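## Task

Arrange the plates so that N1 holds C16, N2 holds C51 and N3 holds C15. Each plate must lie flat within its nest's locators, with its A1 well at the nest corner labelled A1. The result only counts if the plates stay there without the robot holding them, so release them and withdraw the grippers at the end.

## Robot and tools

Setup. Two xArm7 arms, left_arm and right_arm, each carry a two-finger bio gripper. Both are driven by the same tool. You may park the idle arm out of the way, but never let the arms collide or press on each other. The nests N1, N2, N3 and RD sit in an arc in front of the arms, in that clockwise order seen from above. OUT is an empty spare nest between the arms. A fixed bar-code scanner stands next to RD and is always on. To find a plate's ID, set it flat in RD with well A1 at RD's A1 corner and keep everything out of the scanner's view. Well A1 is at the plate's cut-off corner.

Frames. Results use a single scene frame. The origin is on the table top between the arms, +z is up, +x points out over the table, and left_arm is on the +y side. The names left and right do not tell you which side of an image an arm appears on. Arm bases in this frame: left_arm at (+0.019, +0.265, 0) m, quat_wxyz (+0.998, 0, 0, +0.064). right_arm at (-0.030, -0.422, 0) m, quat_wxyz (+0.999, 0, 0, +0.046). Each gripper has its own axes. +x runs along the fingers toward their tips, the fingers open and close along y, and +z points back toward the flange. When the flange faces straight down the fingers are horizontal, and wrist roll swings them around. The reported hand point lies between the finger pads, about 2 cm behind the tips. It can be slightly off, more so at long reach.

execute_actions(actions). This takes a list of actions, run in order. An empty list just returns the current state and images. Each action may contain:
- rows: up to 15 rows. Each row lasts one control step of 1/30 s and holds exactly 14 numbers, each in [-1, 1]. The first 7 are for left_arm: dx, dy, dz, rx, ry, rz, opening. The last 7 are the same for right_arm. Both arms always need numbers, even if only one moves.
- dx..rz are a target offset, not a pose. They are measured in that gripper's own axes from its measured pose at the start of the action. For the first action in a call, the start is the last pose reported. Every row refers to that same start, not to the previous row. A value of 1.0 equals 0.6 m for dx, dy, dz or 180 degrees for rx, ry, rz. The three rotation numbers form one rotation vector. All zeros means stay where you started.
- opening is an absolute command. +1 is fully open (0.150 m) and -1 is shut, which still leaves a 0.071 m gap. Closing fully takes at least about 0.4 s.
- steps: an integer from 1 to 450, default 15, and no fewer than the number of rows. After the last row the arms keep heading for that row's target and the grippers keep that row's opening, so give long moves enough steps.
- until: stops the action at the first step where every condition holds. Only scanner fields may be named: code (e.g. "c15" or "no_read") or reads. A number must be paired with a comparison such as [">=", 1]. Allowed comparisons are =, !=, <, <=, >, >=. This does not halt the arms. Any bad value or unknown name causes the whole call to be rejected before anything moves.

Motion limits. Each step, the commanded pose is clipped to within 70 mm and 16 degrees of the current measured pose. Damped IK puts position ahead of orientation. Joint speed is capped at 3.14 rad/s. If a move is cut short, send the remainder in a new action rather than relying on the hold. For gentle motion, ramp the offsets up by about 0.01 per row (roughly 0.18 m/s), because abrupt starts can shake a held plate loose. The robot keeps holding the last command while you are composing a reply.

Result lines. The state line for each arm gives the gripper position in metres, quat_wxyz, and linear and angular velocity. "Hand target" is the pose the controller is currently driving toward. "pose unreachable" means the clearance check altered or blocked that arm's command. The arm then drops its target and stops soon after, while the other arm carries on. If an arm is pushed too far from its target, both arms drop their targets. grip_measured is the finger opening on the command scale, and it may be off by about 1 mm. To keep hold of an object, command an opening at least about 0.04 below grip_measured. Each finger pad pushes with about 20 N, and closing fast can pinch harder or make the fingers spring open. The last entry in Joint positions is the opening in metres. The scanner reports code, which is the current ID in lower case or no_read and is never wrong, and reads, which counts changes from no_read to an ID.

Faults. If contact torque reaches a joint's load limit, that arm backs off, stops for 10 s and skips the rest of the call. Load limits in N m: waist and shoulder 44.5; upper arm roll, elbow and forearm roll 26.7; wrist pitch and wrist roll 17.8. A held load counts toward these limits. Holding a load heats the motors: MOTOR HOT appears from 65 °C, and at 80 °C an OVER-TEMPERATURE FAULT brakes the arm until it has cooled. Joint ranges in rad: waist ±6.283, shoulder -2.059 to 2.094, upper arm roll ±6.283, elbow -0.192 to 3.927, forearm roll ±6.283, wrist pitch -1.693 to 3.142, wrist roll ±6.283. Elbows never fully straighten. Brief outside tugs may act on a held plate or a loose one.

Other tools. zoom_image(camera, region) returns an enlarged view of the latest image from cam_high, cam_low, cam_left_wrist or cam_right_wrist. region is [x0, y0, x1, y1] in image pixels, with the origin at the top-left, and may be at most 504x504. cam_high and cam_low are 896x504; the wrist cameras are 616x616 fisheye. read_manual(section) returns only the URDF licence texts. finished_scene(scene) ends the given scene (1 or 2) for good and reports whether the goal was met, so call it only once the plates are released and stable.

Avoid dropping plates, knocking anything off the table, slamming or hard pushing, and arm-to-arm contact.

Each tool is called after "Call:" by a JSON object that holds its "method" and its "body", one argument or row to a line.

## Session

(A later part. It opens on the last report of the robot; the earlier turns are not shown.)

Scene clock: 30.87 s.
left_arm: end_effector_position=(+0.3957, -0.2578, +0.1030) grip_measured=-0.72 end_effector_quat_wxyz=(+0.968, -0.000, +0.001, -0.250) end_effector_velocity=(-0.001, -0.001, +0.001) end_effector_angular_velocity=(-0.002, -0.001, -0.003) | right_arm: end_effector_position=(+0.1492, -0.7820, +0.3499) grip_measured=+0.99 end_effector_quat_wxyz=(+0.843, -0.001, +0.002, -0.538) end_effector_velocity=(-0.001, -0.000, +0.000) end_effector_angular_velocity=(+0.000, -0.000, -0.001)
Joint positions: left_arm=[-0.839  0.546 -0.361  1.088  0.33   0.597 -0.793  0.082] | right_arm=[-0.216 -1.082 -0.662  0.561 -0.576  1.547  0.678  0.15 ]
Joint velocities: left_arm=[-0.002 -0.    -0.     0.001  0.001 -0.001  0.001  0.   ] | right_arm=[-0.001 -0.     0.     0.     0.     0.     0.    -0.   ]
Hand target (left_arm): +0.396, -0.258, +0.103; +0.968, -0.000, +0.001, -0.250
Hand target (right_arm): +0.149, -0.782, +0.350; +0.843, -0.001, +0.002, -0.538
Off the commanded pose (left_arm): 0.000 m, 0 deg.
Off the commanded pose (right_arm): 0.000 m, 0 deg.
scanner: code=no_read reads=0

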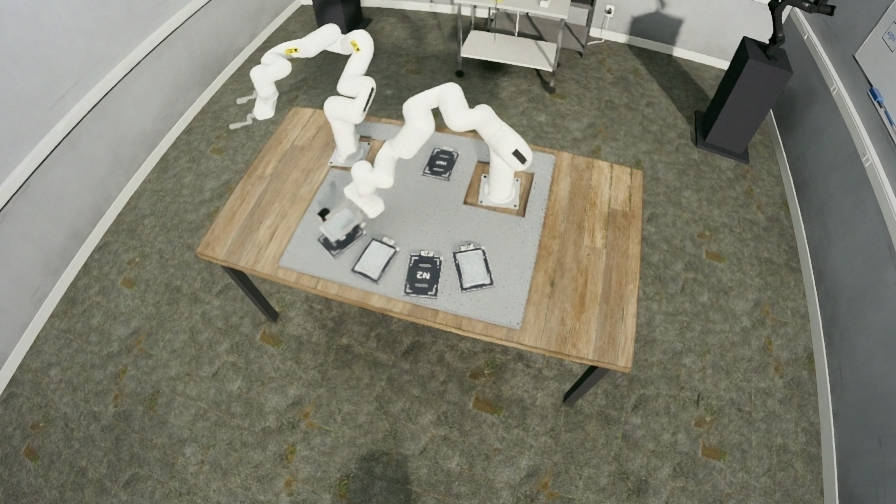

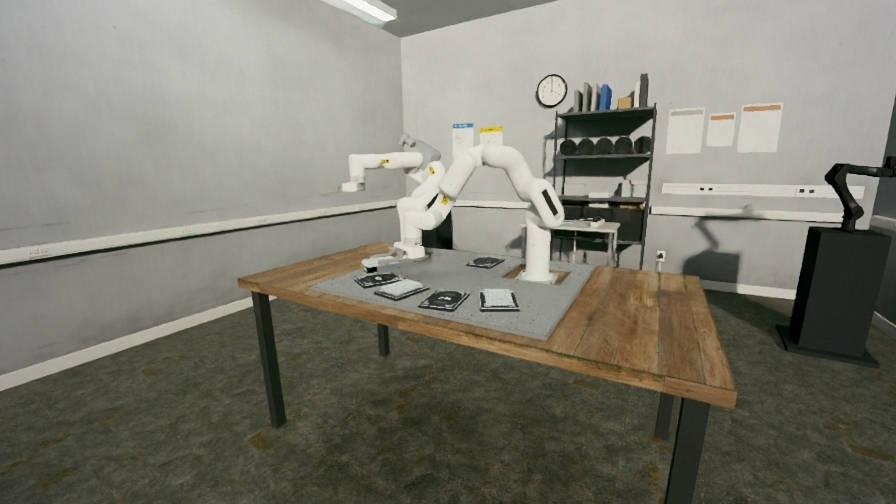

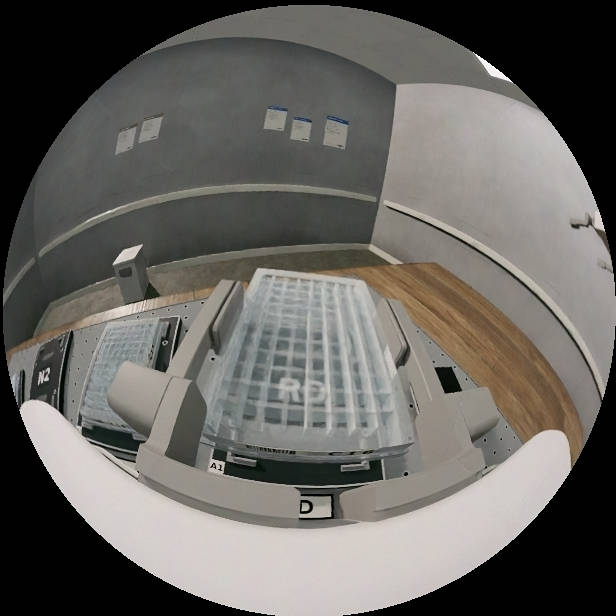

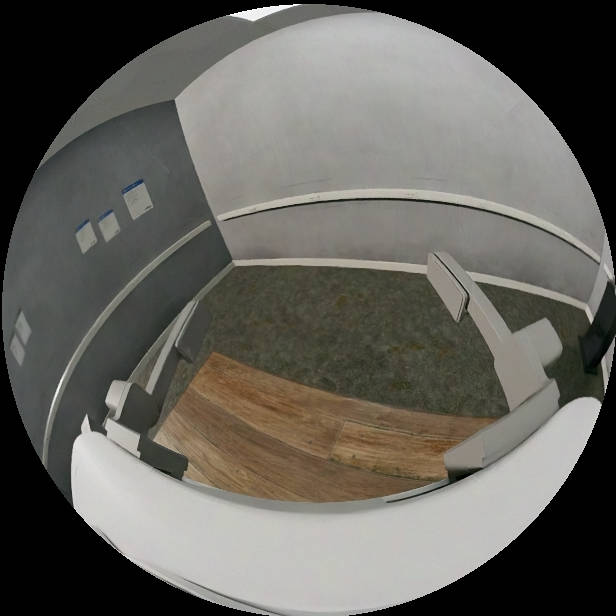

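Call:
{"method": "execute_actions", "body": {
  "actions": [
    {"rows": [[0.003,-0.001,-0.01,0,0,0,-0.8, 0,0,0,0,0,0,1],[0.006,-0.002,-0.02,0,0,0,-0.8, 0,0,0,0,0,0,1],[0.009,-0.004,-0.03,0,0,0,-0.8, 0,0,0,0,0,0,1],[0.012,-0.005,-0.04,0,0,0,-0.8, 0,0,0,0,0,0,1],[0.015,-0.006,-0.05,0,0,0,-0.8, 0,0,0,0,0,0,1],[0.015,-0.006,-0.06,0,0,0,-0.8, 0,0,0,0,0,0,1],[0.015,-0.006,-0.07,0,0,0,-0.8, 0,0,0,0,0,0,1],[0.015,-0.006,-0.08,0,0,0,-0.8, 0,0,0,0,0,0,1]], "steps": 25}
  ]
}}

Scene clock: 31.90 s.
left_arm: end_effector_position=(+0.4019, -0.2655, +0.0553) grip_measured=-0.72 end_effector_quat_wxyz=(+0.968, -0.000, +0.001, -0.250) end_effector_velocity=(-0.000, +0.000, -0.002) end_effector_angular_velocity=(+0.002, +0.002, +0.001) | right_arm: end_effector_position=(+0.1492, -0.7820, +0.3499) grip_measured=+0.99 end_effector_quat_wxyz=(+0.843, -0.001, +0.002, -0.538) end_effector_velocity=(+0.000, +0.000, -0.000) end_effector_angular_velocity=(-0.000, +0.001, +0.000)
Joint positions: left_arm=[-0.878  0.685 -0.31   1.152  0.392  0.526 -0.831  0.082] | right_arm=[-0.216 -1.082 -0.662  0.561 -0.576  1.547  0.678  0.15 ]
Joint velocities: left_arm=[ 0.     0.003  0.     0.001 -0.     0.    -0.    -0.   ] | right_arm=[ 0.  0.  0. -0. -0.  0. -0. -0.]
Hand target (left_arm): +0.402, -0.266, +0.055; +0.968, -0.000, +0.001, -0.250
Hand target (right_arm): +0.149, -0.782, +0.350; +0.843, -0.001, +0.002, -0.538
Off the commanded pose (left_arm): 0.000 m, 0 deg.
Off the commanded pose (right_arm): 0.000 m, 0 deg.
scanner: code=no_read reads=0

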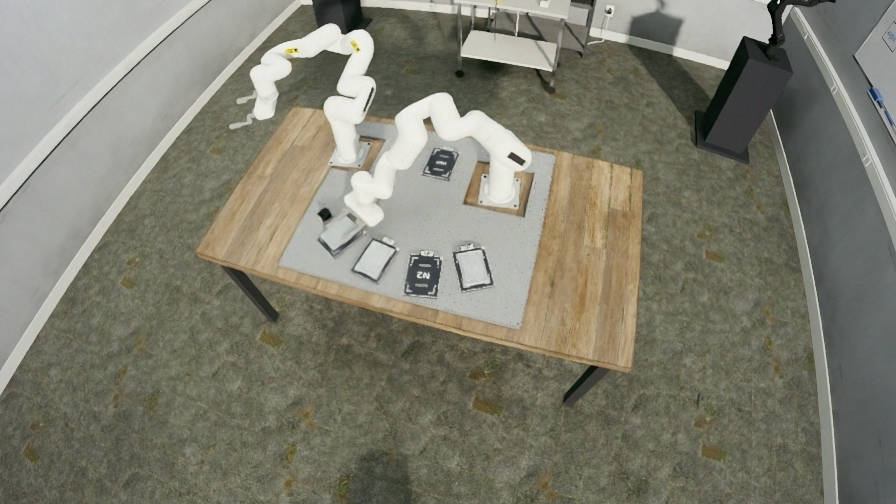

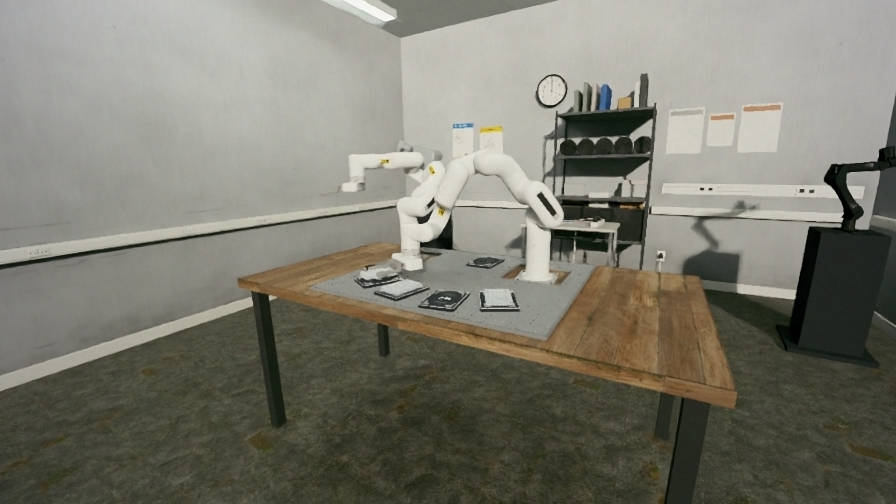

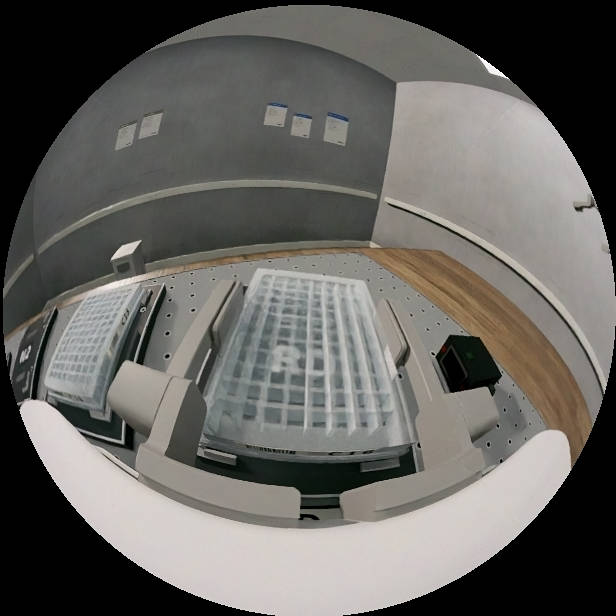

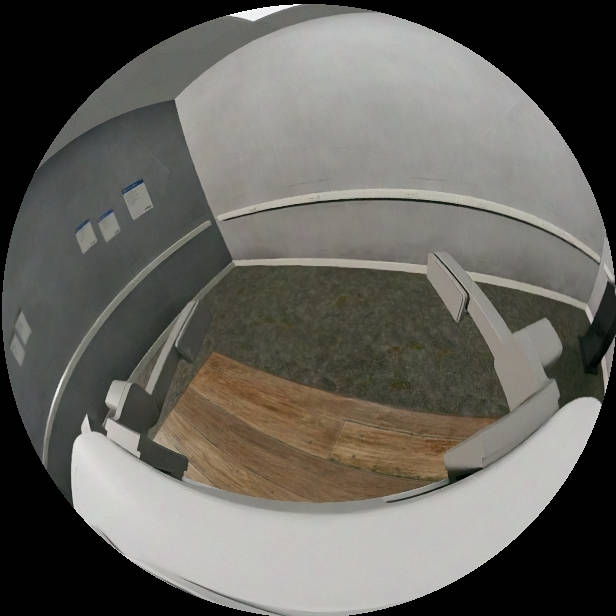

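Call:
{"method": "zoom_image", "body": {
  "camera": "cam_left_wrist",
  "region": [170, 400, 450, 500]
}}

Call:
{"method": "zoom_image", "body": {
  "camera": "cam_high",
  "region": [300, 190, 400, 270]
}}

Region (170, 400, 450, 500) of cam_left_wrist's 616x616 image, scaled by 1.800, with more detail than that image has; it fills the top 180 rows of this view, and the rest is white.

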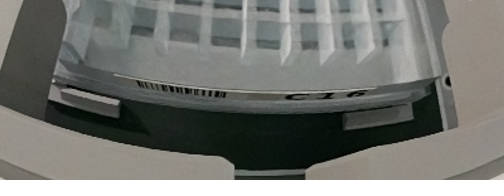

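Region (300, 190, 400, 270) of cam_high's 896x504 image, scaled by 5.040, with more detail than that image has; it fills the top 403 rows of this view, and the rest is white.

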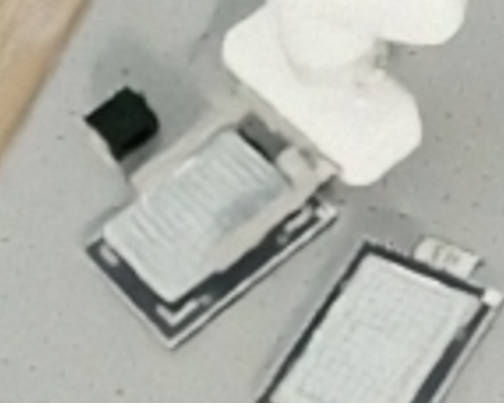

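Call:
{"method": "execute_actions", "body": {
  "actions": [
    {"rows": [[0.002,0.001,-0.003,0,0,0,-0.8, 0,0,0,0,0,0,1],[0.004,0.0015,-0.006,0,0,0,-0.8, 0,0,0,0,0,0,1],[0.004,0.0015,-0.01,0,0,0,-0.8, 0,0,0,0,0,0,1],[0.004,0.0015,-0.014,0,0,0,-0.8, 0,0,0,0,0,0,1],[0.004,0.0015,-0.018,0,0,0,-0.8, 0,0,0,0,0,0,1],[0.004,0.0015,-0.021,0,0,0,-0.8, 0,0,0,0,0,0,1],[0.004,0.0015,-0.024,0,0,0,-0.8, 0,0,0,0,0,0,1]], "steps": 25}
  ]
}}

Scene clock: 33.10 s.
left_arm: end_effector_position=(+0.4045, -0.2661, +0.0411) grip_measured=-0.72 end_effector_quat_wxyz=(+0.968, -0.001, +0.001, -0.250) end_effector_velocity=(-0.000, +0.000, -0.000) end_effector_angular_velocity=(+0.000, -0.000, +0.000) | right_arm: end_effector_position=(+0.1492, -0.7820, +0.3499) grip_measured=+0.99 end_effector_quat_wxyz=(+0.843, -0.001, +0.002, -0.538) end_effector_velocity=(+0.001, +0.000, -0.000) end_effector_angular_velocity=(+0.000, +0.000, +0.002)
Joint positions: left_arm=[-0.887  0.724 -0.294  1.17   0.406  0.504 -0.837  0.082] | right_arm=[-0.216 -1.082 -0.662  0.561 -0.576  1.547  0.678  0.15 ]
Joint velocities: left_arm=[-0.001  0.     0.001 -0.    -0.     0.    -0.001 -0.   ] | right_arm=[ 0.001  0.001 -0.     0.     0.    -0.001 -0.001 -0.   ]
Hand target (left_arm): +0.404, -0.266, +0.041; +0.968, -0.000, +0.001, -0.250
Hand target (right_arm): +0.149, -0.782, +0.350; +0.843, -0.001, +0.002, -0.538
Off the commanded pose (left_arm): 0.000 m, 0 deg.
Off the commanded pose (right_arm): 0.000 m, 0 deg.
scanner: code=no_read reads=0

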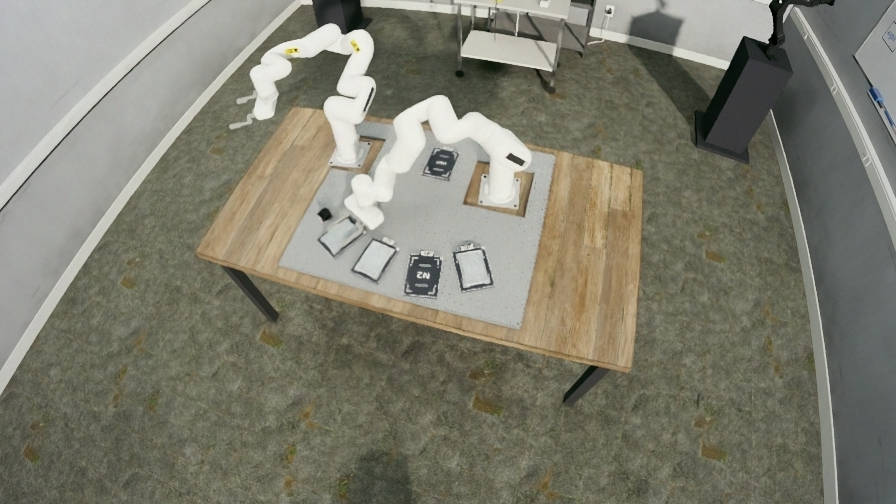

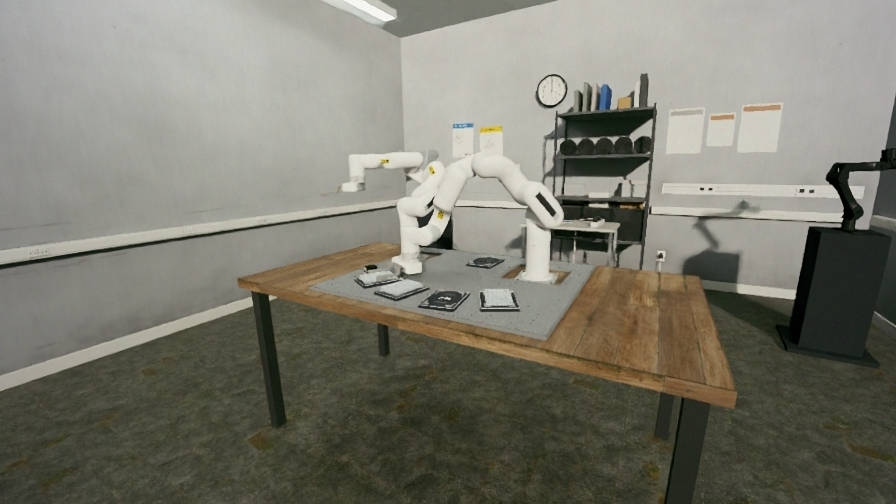

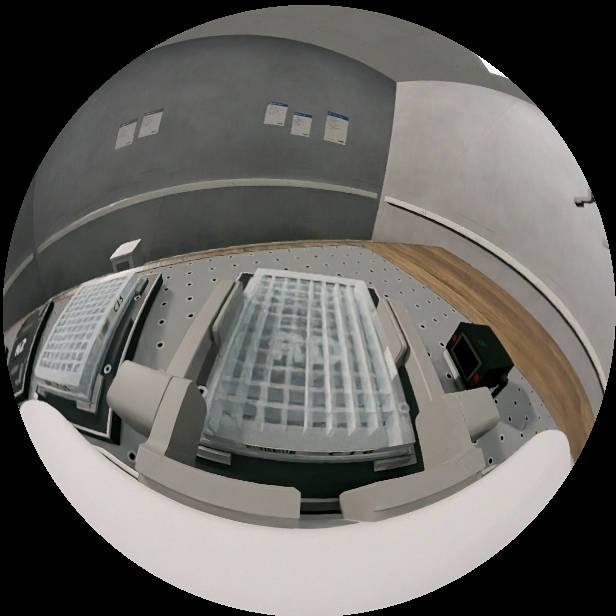

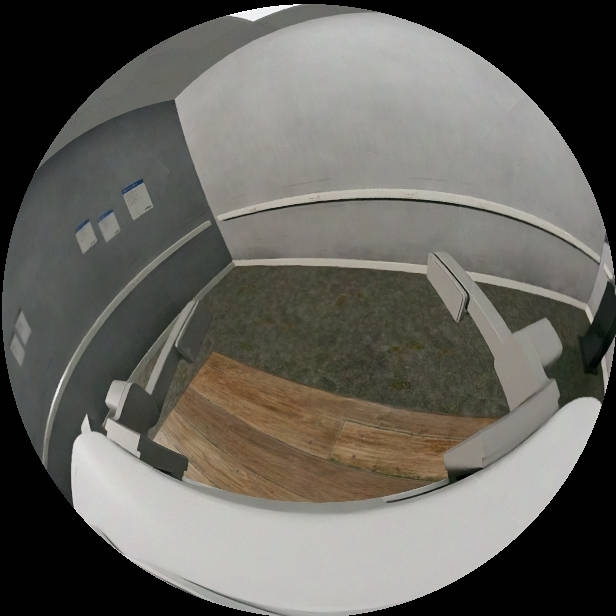

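Call:
{"method": "execute_actions", "body": {
  "actions": [
    {"rows": [[0,0,0,0,0,0,-0.6, 0,0,0,0,0,0,1],[0,0,0,0,0,0,-0.3, 0,0,0,0,0,0,1]], "steps": 12},
    {"rows": [[0,0,0.03,0,0,0,-0.3, 0,0,0,0,0,0,1],[0,0,0.06,0,0,0,-0.3, 0,0,0,0,0,0,1],[0,0,0.1,0,0,0,-0.3, 0,0,0,0,0,0,1]], "steps": 15},
    {"rows": [[-0.4065,0.7865,0,0,0,0.324,-0.3, 0,0,0,0,0,0,1]], "steps": 60}
  ]
}}

Scene clock: 36.40 s.
left_arm: end_effector_position=(+0.4175, +0.2656, +0.0982) grip_measured=-0.30 end_effector_quat_wxyz=(+0.967, +0.001, +0.003, +0.254) end_effector_velocity=(-0.000, +0.000, -0.000) end_effector_angular_velocity=(-0.000, +0.001, +0.000) | right_arm: end_effector_position=(+0.1492, -0.7820, +0.3499) grip_measured=+0.99 end_effector_quat_wxyz=(+0.843, -0.001, +0.002, -0.538) end_effector_velocity=(+0.000, -0.000, +0.000) end_effector_angular_velocity=(+0.000, -0.000, +0.000)
Joint positions: left_arm=[-0.423 -0.015  0.031  0.221 -0.004  0.242 -0.773  0.099] | right_arm=[-0.216 -1.082 -0.662  0.561 -0.576  1.547  0.678  0.15 ]
Joint velocities: left_arm=[-0.001  0.001  0.    -0.    -0.001 -0.     0.    -0.   ] | right_arm=[ 0.  0. -0.  0.  0. -0. -0. -0.]
Hand target (left_arm): +0.417, +0.266, +0.098; +0.967, +0.001, +0.003, +0.254
Hand target (right_arm): +0.149, -0.782, +0.350; +0.843, -0.001, +0.002, -0.538
Off the commanded pose (left_arm): 0.003 m, 0 deg.
Off the commanded pose (right_arm): 0.000 m, 0 deg.
scanner: code=c16 reads=1

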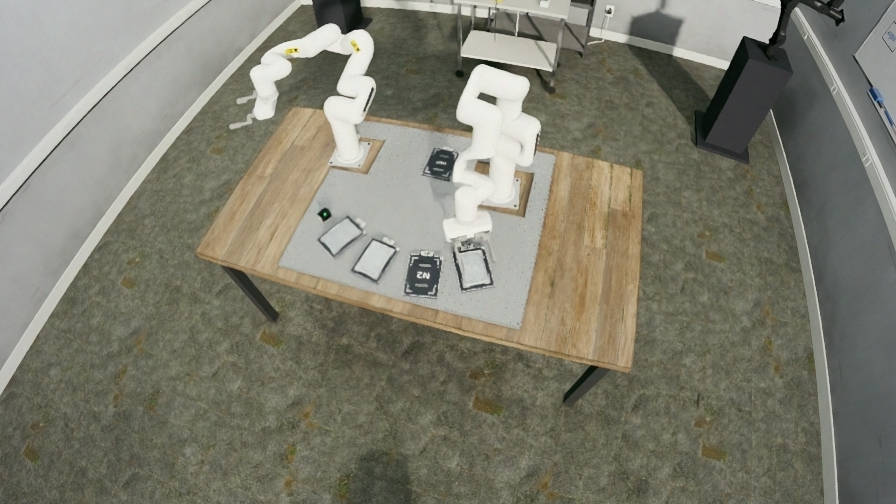

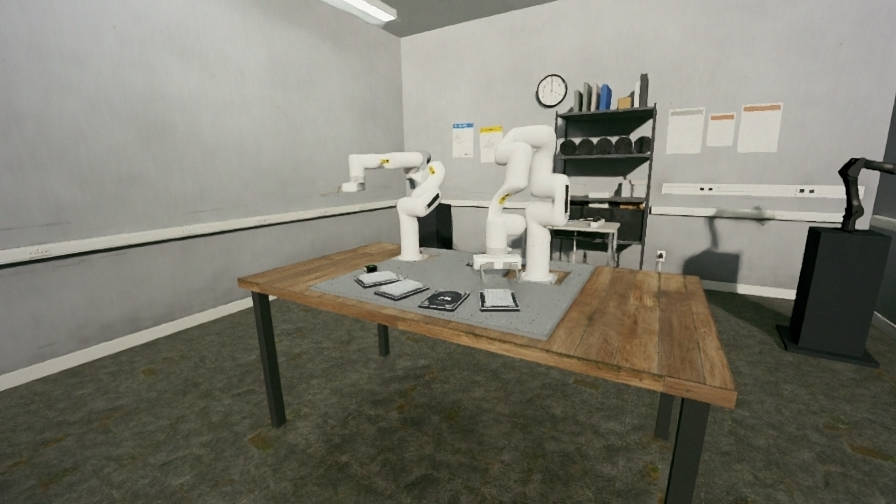

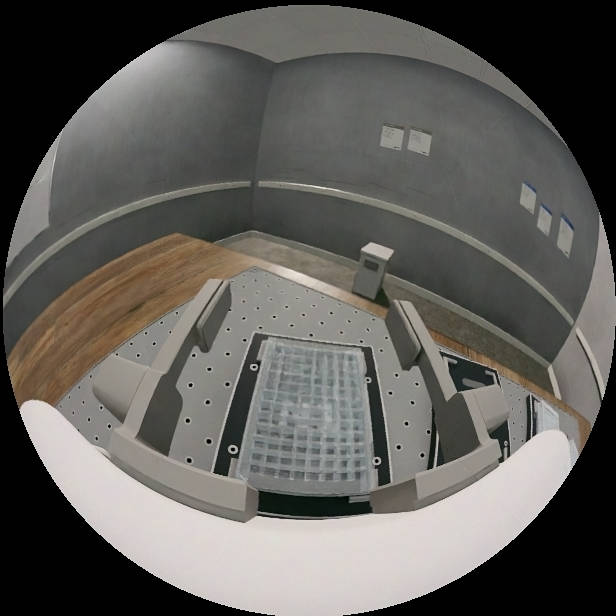

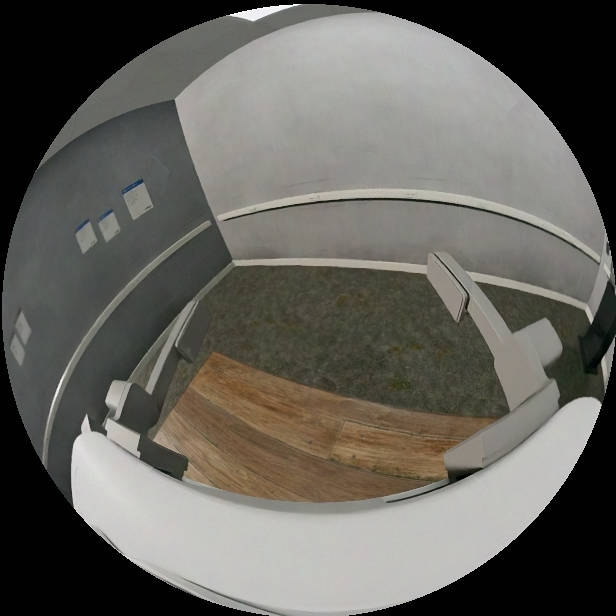

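Call:
{"method": "execute_actions", "body": {
  "actions": [
    {"rows": [[-0.027,-0.011,-0.07,0,0,0,-0.3, 0,0,0,0,0,0,1]], "steps": 30}
  ]
}}

Scene clock: 37.57 s.
left_arm: end_effector_position=(+0.4066, +0.2519, +0.0564) grip_measured=-0.30 end_effector_quat_wxyz=(+0.967, +0.001, +0.003, +0.254) end_effector_velocity=(-0.000, -0.000, -0.001) end_effector_angular_velocity=(+0.000, +0.001, -0.001) | right_arm: end_effector_position=(+0.1492, -0.7820, +0.3499) grip_measured=+0.99 end_effector_quat_wxyz=(+0.843, -0.001, +0.002, -0.538) end_effector_velocity=(+0.000, +0.000, -0.000) end_effector_angular_velocity=(+0.001, +0.001, +0.001)
Joint positions: left_arm=[-0.46   0.197 -0.002  0.229 -0.044  0.037 -0.803  0.099] | right_arm=[-0.216 -1.082 -0.662  0.561 -0.576  1.547  0.678  0.15 ]
Joint velocities: left_arm=[-0.001  0.002 -0.     0.    -0.    -0.    -0.    -0.   ] | right_arm=[ 0.     0.001 -0.     0.     0.001  0.    -0.001 -0.   ]
Hand target (left_arm): +0.407, +0.252, +0.056; +0.967, +0.001, +0.003, +0.254
Hand target (right_arm): +0.149, -0.782, +0.350; +0.843, -0.001, +0.002, -0.538
Off the commanded pose (left_arm): 0.000 m, 0 deg.
Off the commanded pose (right_arm): 0.000 m, 0 deg.
scanner: code=c16 reads=1

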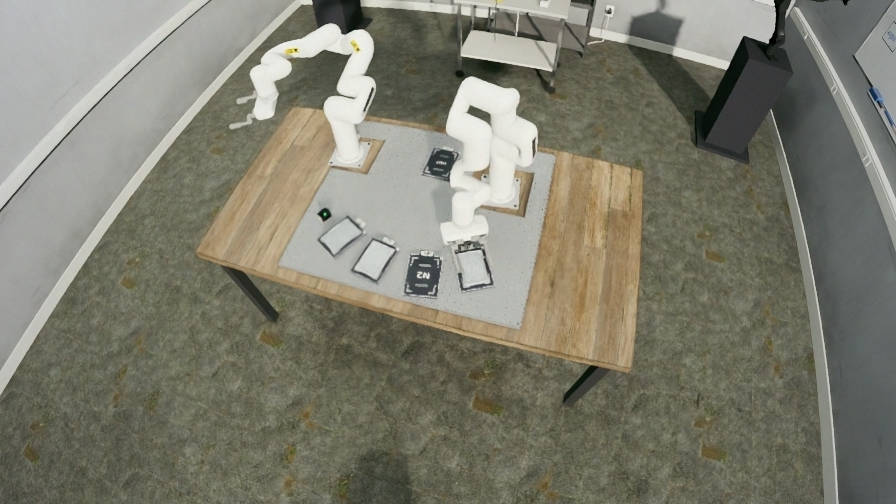

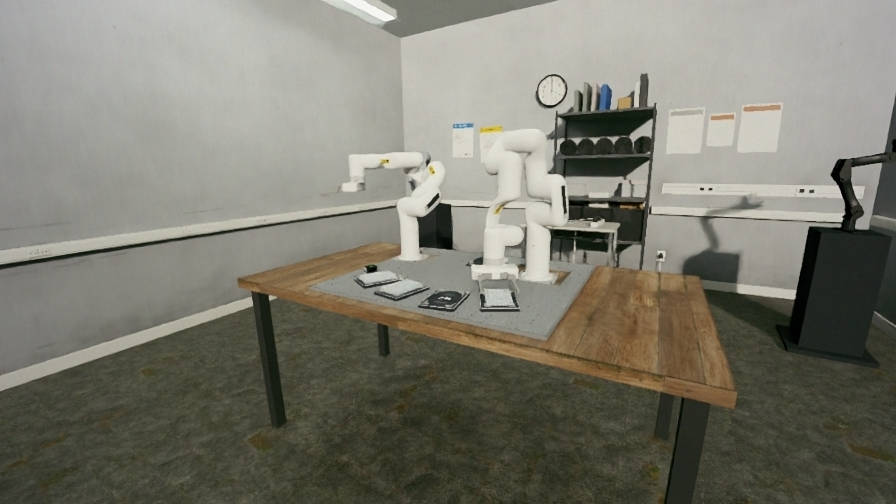

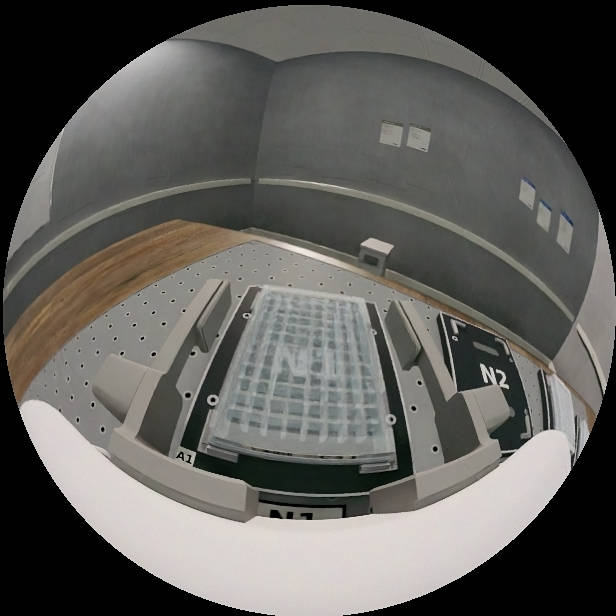

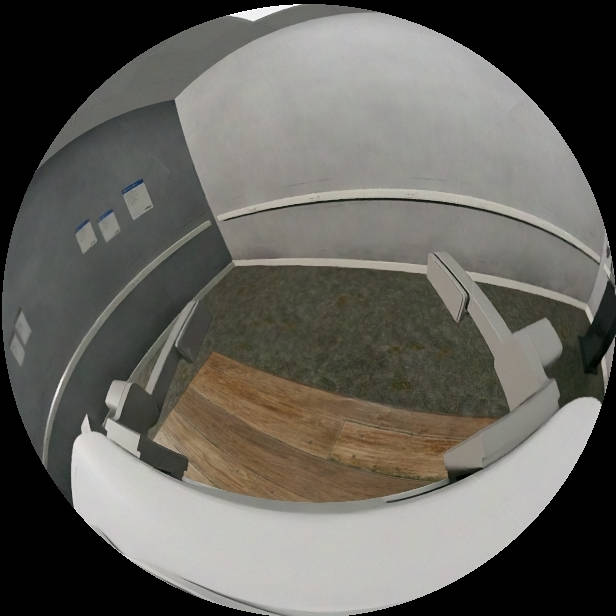

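Call:
{"method": "execute_actions", "body": {
  "actions": [
    {"rows": [[0.004,0.001,-0.027,0,-0.002,-0.0055,-0.3, 0,0,0,0,0,0,1]], "steps": 25}
  ]
}}

Scene clock: 38.60 s.
left_arm: end_effector_position=(+0.4083, +0.2535, +0.0403) grip_measured=-0.30 end_effector_quat_wxyz=(+0.969, +0.001, -0.000, +0.245) end_effector_velocity=(+0.000, +0.000, +0.000) end_effector_angular_velocity=(-0.000, -0.000, +0.000) | right_arm: end_effector_position=(+0.1492, -0.7820, +0.3499) grip_measured=+0.99 end_effector_quat_wxyz=(+0.843, -0.001, +0.002, -0.538) end_effector_velocity=(+0.000, -0.000, -0.000) end_effector_angular_velocity=(-0.000, +0.001, -0.000)
Joint positions: left_arm=[-0.451  0.292  0.003  0.244 -0.033 -0.046 -0.782  0.099] | right_arm=[-0.216 -1.082 -0.662  0.561 -0.576  1.547  0.678  0.15 ]
Joint velocities: left_arm=[ 0. -0.  0.  0. -0.  0.  0. -0.] | right_arm=[ 0.     0.001  0.     0.    -0.     0.     0.     0.   ]
Hand target (left_arm): +0.408, +0.254, +0.040; +0.969, +0.001, -0.000, +0.245
Hand target (right_arm): +0.149, -0.782, +0.350; +0.843, -0.001, +0.002, -0.538
Off the commanded pose (left_arm): 0.000 m, 0 deg.
Off the commanded pose (right_arm): 0.000 m, 0 deg.
scanner: code=c16 reads=1

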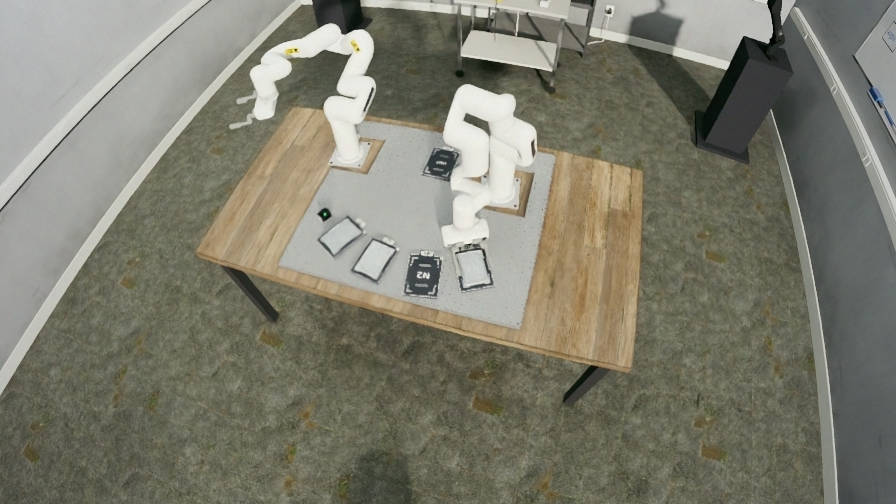

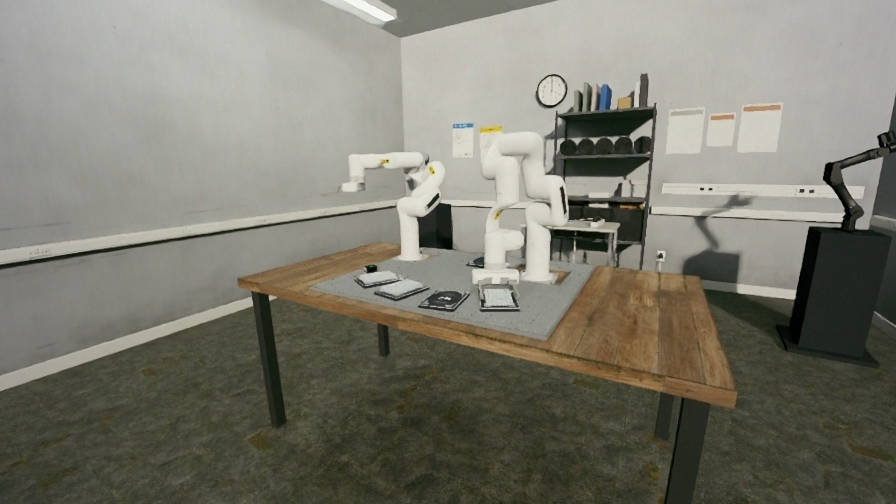

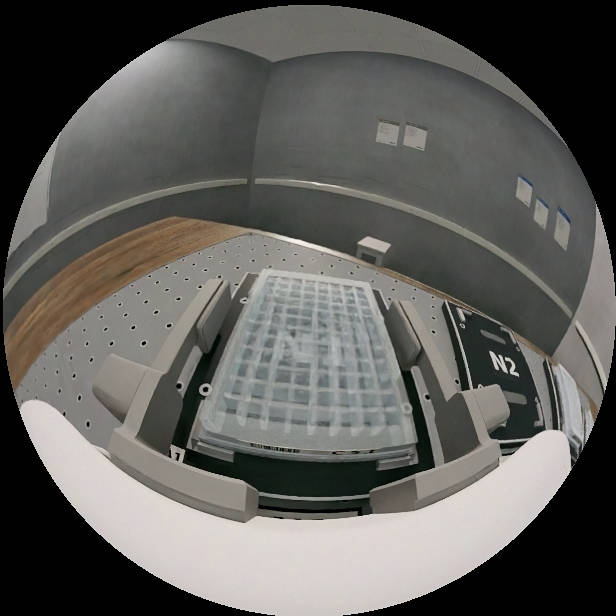

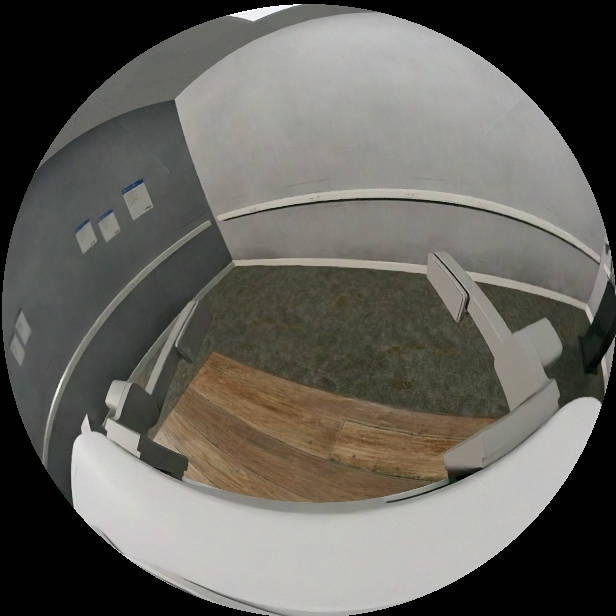

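Call:
{"method": "execute_actions", "body": {
  "actions": [
    {"rows": [[0.0025,-0.0035,0,0,0,0,-0.3, 0,0,0,0,0,0,1]], "steps": 15},
    {"rows": [[0,0,0,0,0,0,-0.4, 0,0,0,0,0,0,1],[0,0,0,0,0,0,-0.5, 0,0,0,0,0,0,1],[0,0,0,0,0,0,-0.55, 0,0,0,0,0,0,1],[0,0,0,0,0,0,-0.6, 0,0,0,0,0,0,1],[0,0,0,0,0,0,-0.65, 0,0,0,0,0,0,1],[0,0,0,0,0,0,-0.7, 0,0,0,0,0,0,1],[0,0,0,0,0,0,-0.75, 0,0,0,0,0,0,1],[0,0,0,0,0,0,-0.8, 0,0,0,0,0,0,1]], "steps": 25}
  ]
}}

Scene clock: 40.17 s.
left_arm: end_effector_position=(+0.4107, +0.2522, +0.0403) grip_measured=-0.71 end_effector_quat_wxyz=(+0.969, +0.001, -0.000, +0.245) end_effector_velocity=(-0.000, +0.000, -0.000) end_effector_angular_velocity=(+0.000, +0.001, +0.000) | right_arm: end_effector_position=(+0.1492, -0.7820, +0.3499) grip_measured=+0.99 end_effector_quat_wxyz=(+0.843, -0.001, +0.002, -0.538) end_effector_velocity=(-0.000, -0.000, +0.000) end_effector_angular_velocity=(-0.001, -0.000, -0.001)
Joint positions: left_arm=[-0.453  0.294  0.004  0.253 -0.034 -0.041 -0.783  0.082] | right_arm=[-0.216 -1.082 -0.662  0.561 -0.576  1.547  0.678  0.15 ]
Joint velocities: left_arm=[-0.     0.001  0.     0.    -0.001  0.     0.     0.   ] | right_arm=[-0.001 -0.    -0.    -0.    -0.001 -0.001  0.001 -0.   ]
Hand target (left_arm): +0.411, +0.252, +0.040; +0.969, +0.001, -0.000, +0.245
Hand target (right_arm): +0.149, -0.782, +0.350; +0.843, -0.001, +0.002, -0.538
Off the commanded pose (left_arm): 0.000 m, 0 deg.
Off the commanded pose (right_arm): 0.000 m, 0 deg.
scanner: code=c16 reads=1

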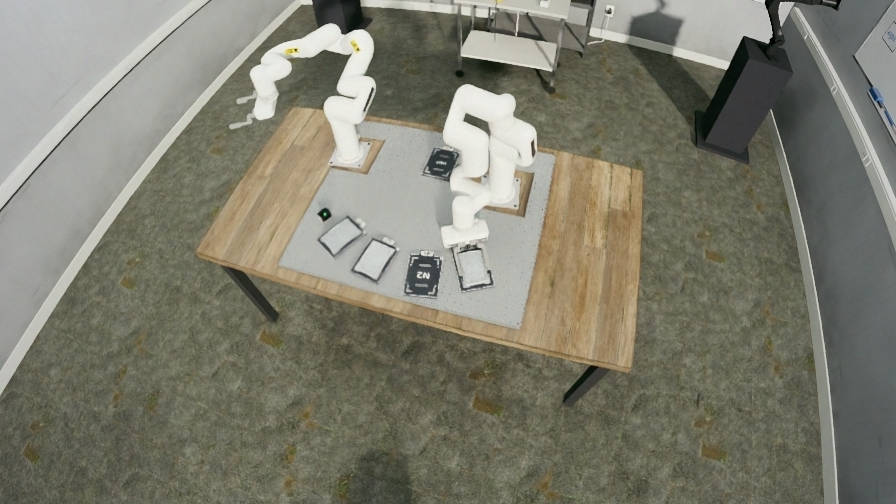

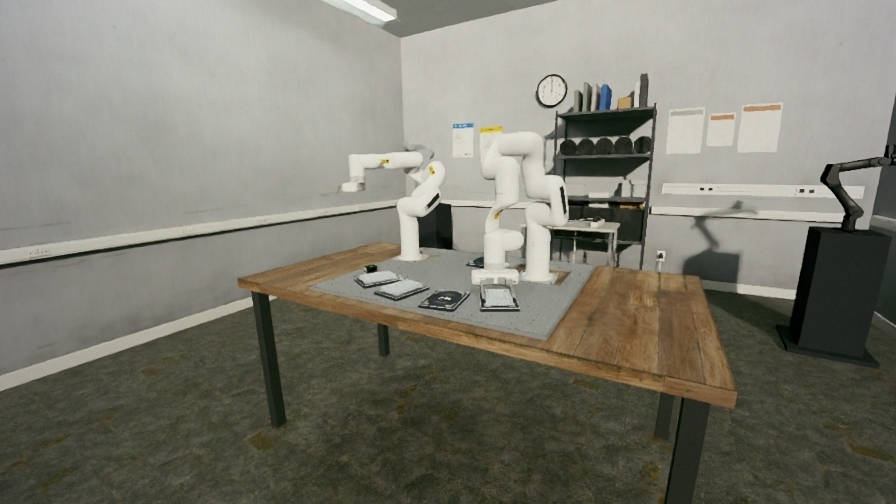

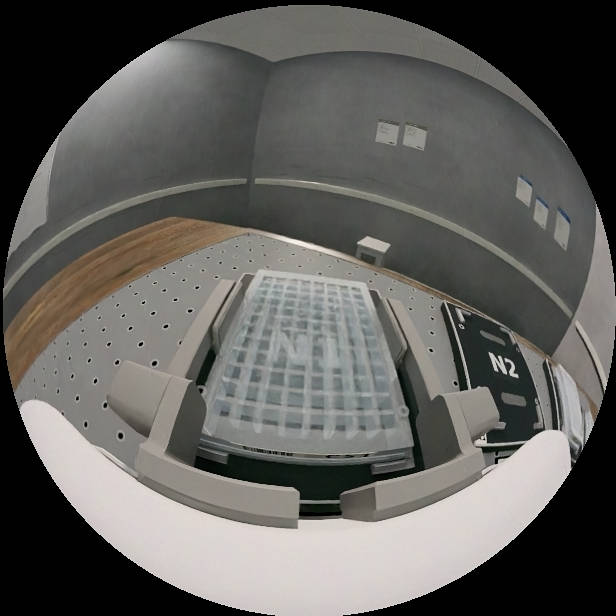

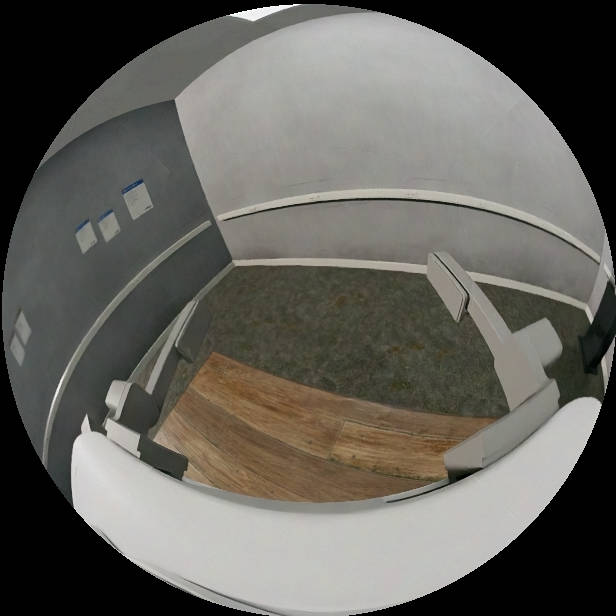

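Call:
{"method": "execute_actions", "body": {
  "actions": [
    {"rows": [[0,0,0.005,0,0,0,-0.8, 0,0,0,0,0,0,1],[0,0,0.01,0,0,0,-0.8, 0,0,0,0,0,0,1],[0,0,0.017,0,0,0,-0.8, 0,0,0,0,0,0,1],[0,0,0.025,0,0,0,-0.8, 0,0,0,0,0,0,1],[0,0,0.034,0,0,0,-0.8, 0,0,0,0,0,0,1],[0,0,0.044,0,0,0,-0.8, 0,0,0,0,0,0,1],[0,0,0.054,0,0,0,-0.8, 0,0,0,0,0,0,1],[0,0,0.062,0,0,0,-0.8, 0,0,0,0,0,0,1],[0,0,0.067,0,0,0,-0.8, 0,0,0,0,0,0,1]], "steps": 16},
    {"rows": [[-0.001,-0.008,0,0,0,-0.003,-0.8, 0,0,0,0,0,0,1],[-0.002,-0.02,0,0,0,-0.007,-0.8, 0,0,0,0,0,0,1],[-0.003,-0.036,0,0,0,-0.013,-0.8, 0,0,0,0,0,0,1],[-0.004,-0.052,0,0,0,-0.018,-0.8, 0,0,0,0,0,0,1],[-0.006,-0.068,0,0,0,-0.024,-0.8, 0,0,0,0,0,0,1],[-0.007,-0.084,0,0,0,-0.03,-0.8, 0,0,0,0,0,0,1],[-0.008,-0.1,0,0,0,-0.035,-0.8, 0,0,0,0,0,0,1],[-0.01,-0.116,0,0,0,-0.041,-0.8, 0,0,0,0,0,0,1],[-0.011,-0.132,0,0,0,-0.047,-0.8, 0,0,0,0,0,0,1],[-0.012,-0.148,0,0,0,-0.0525,-0.8, 0,0,0,0,0,0,1]], "steps": 16},
    {"rows": [[0.001,-0.012,0,0,0,-0.004,-0.8, 0,0,0,0,0,0,1],[0.002,-0.028,0,0,0,-0.01,-0.8, 0,0,0,0,0,0,1],[0.004,-0.044,0,0,0,-0.016,-0.8, 0,0,0,0,0,0,1],[0.005,-0.06,0,0,0,-0.021,-0.8, 0,0,0,0,0,0,1],[0.006,-0.076,0,0,0,-0.027,-0.8, 0,0,0,0,0,0,1],[0.008,-0.092,0,0,0,-0.033,-0.8, 0,0,0,0,0,0,1],[0.009,-0.108,0,0,0,-0.038,-0.8, 0,0,0,0,0,0,1],[0.01,-0.124,0,0,0,-0.044,-0.8, 0,0,0,0,0,0,1],[0.011,-0.138,0,0,0,-0.049,-0.8, 0,0,0,0,0,0,1],[0.012,-0.148,0,0,0,-0.0525,-0.8, 0,0,0,0,0,0,1]], "steps": 25}
  ]
}}

Scene clock: 42.70 s.
left_arm: end_effector_position=(+0.4823, +0.0901, +0.0806) grip_measured=-0.71 end_effector_quat_wxyz=(+0.997, +0.002, -0.001, +0.083) end_effector_velocity=(+0.000, -0.002, +0.000) end_effector_angular_velocity=(-0.001, -0.001, -0.004) | right_arm: end_effector_position=(+0.1492, -0.7820, +0.3499) grip_measured=+0.99 end_effector_quat_wxyz=(+0.843, -0.001, +0.002, -0.538) end_effector_velocity=(-0.000, -0.000, +0.000) end_effector_angular_velocity=(-0.001, +0.001, -0.000)
Joint positions: left_arm=[-0.615  0.275 -0.063  0.554  0.073  0.281 -0.785  0.082] | right_arm=[-0.216 -1.082 -0.662  0.561 -0.576  1.547  0.678  0.15 ]
Joint velocities: left_arm=[-0.002  0.002 -0.001  0.002  0.    -0.001  0.001  0.   ] | right_arm=[ 0.     0.001  0.     0.    -0.001  0.     0.     0.   ]
Hand target (left_arm): +0.482, +0.090, +0.081; +0.997, +0.001, -0.001, +0.083
Hand target (right_arm): +0.149, -0.782, +0.350; +0.843, -0.001, +0.002, -0.538
Off the commanded pose (left_arm): 0.000 m, 0 deg.
Off the commanded pose (right_arm): 0.000 m, 0 deg.
scanner: code=c16 reads=1

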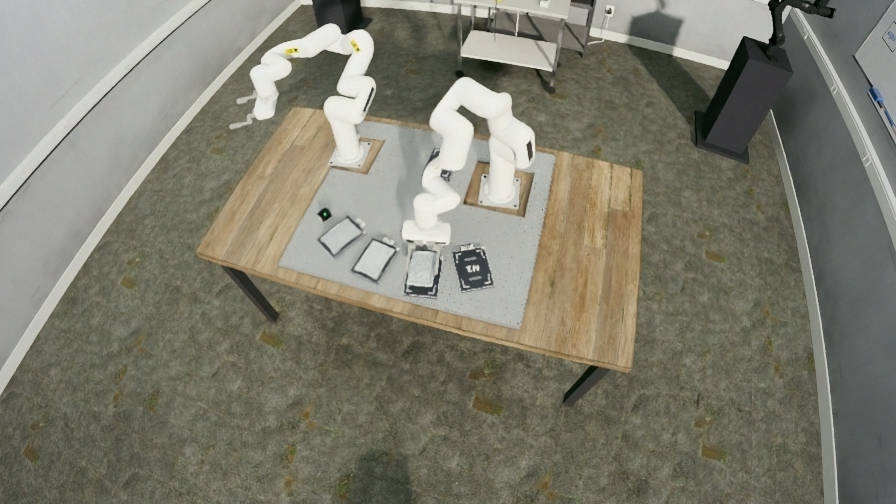

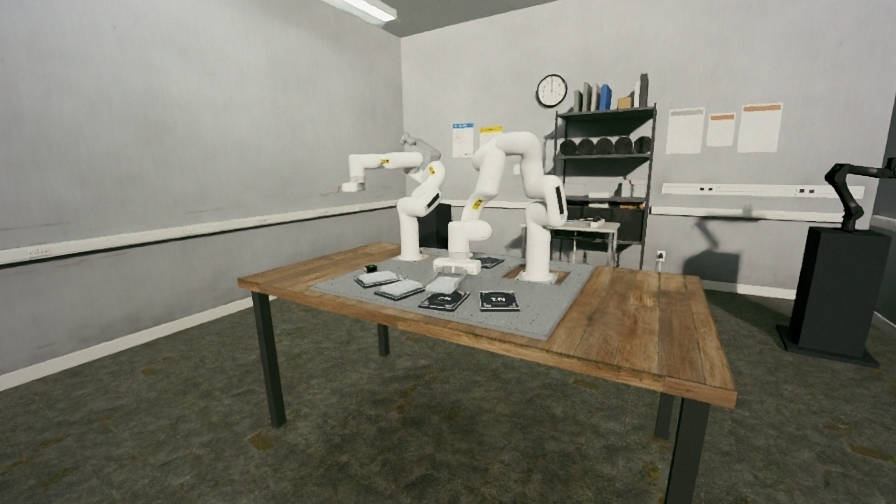

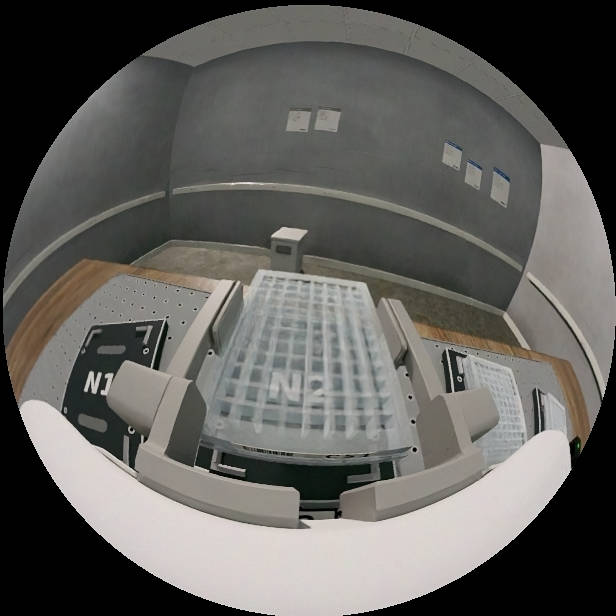

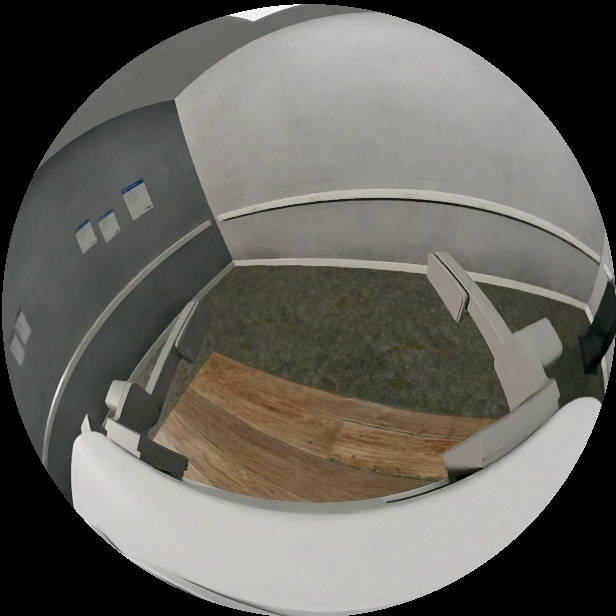

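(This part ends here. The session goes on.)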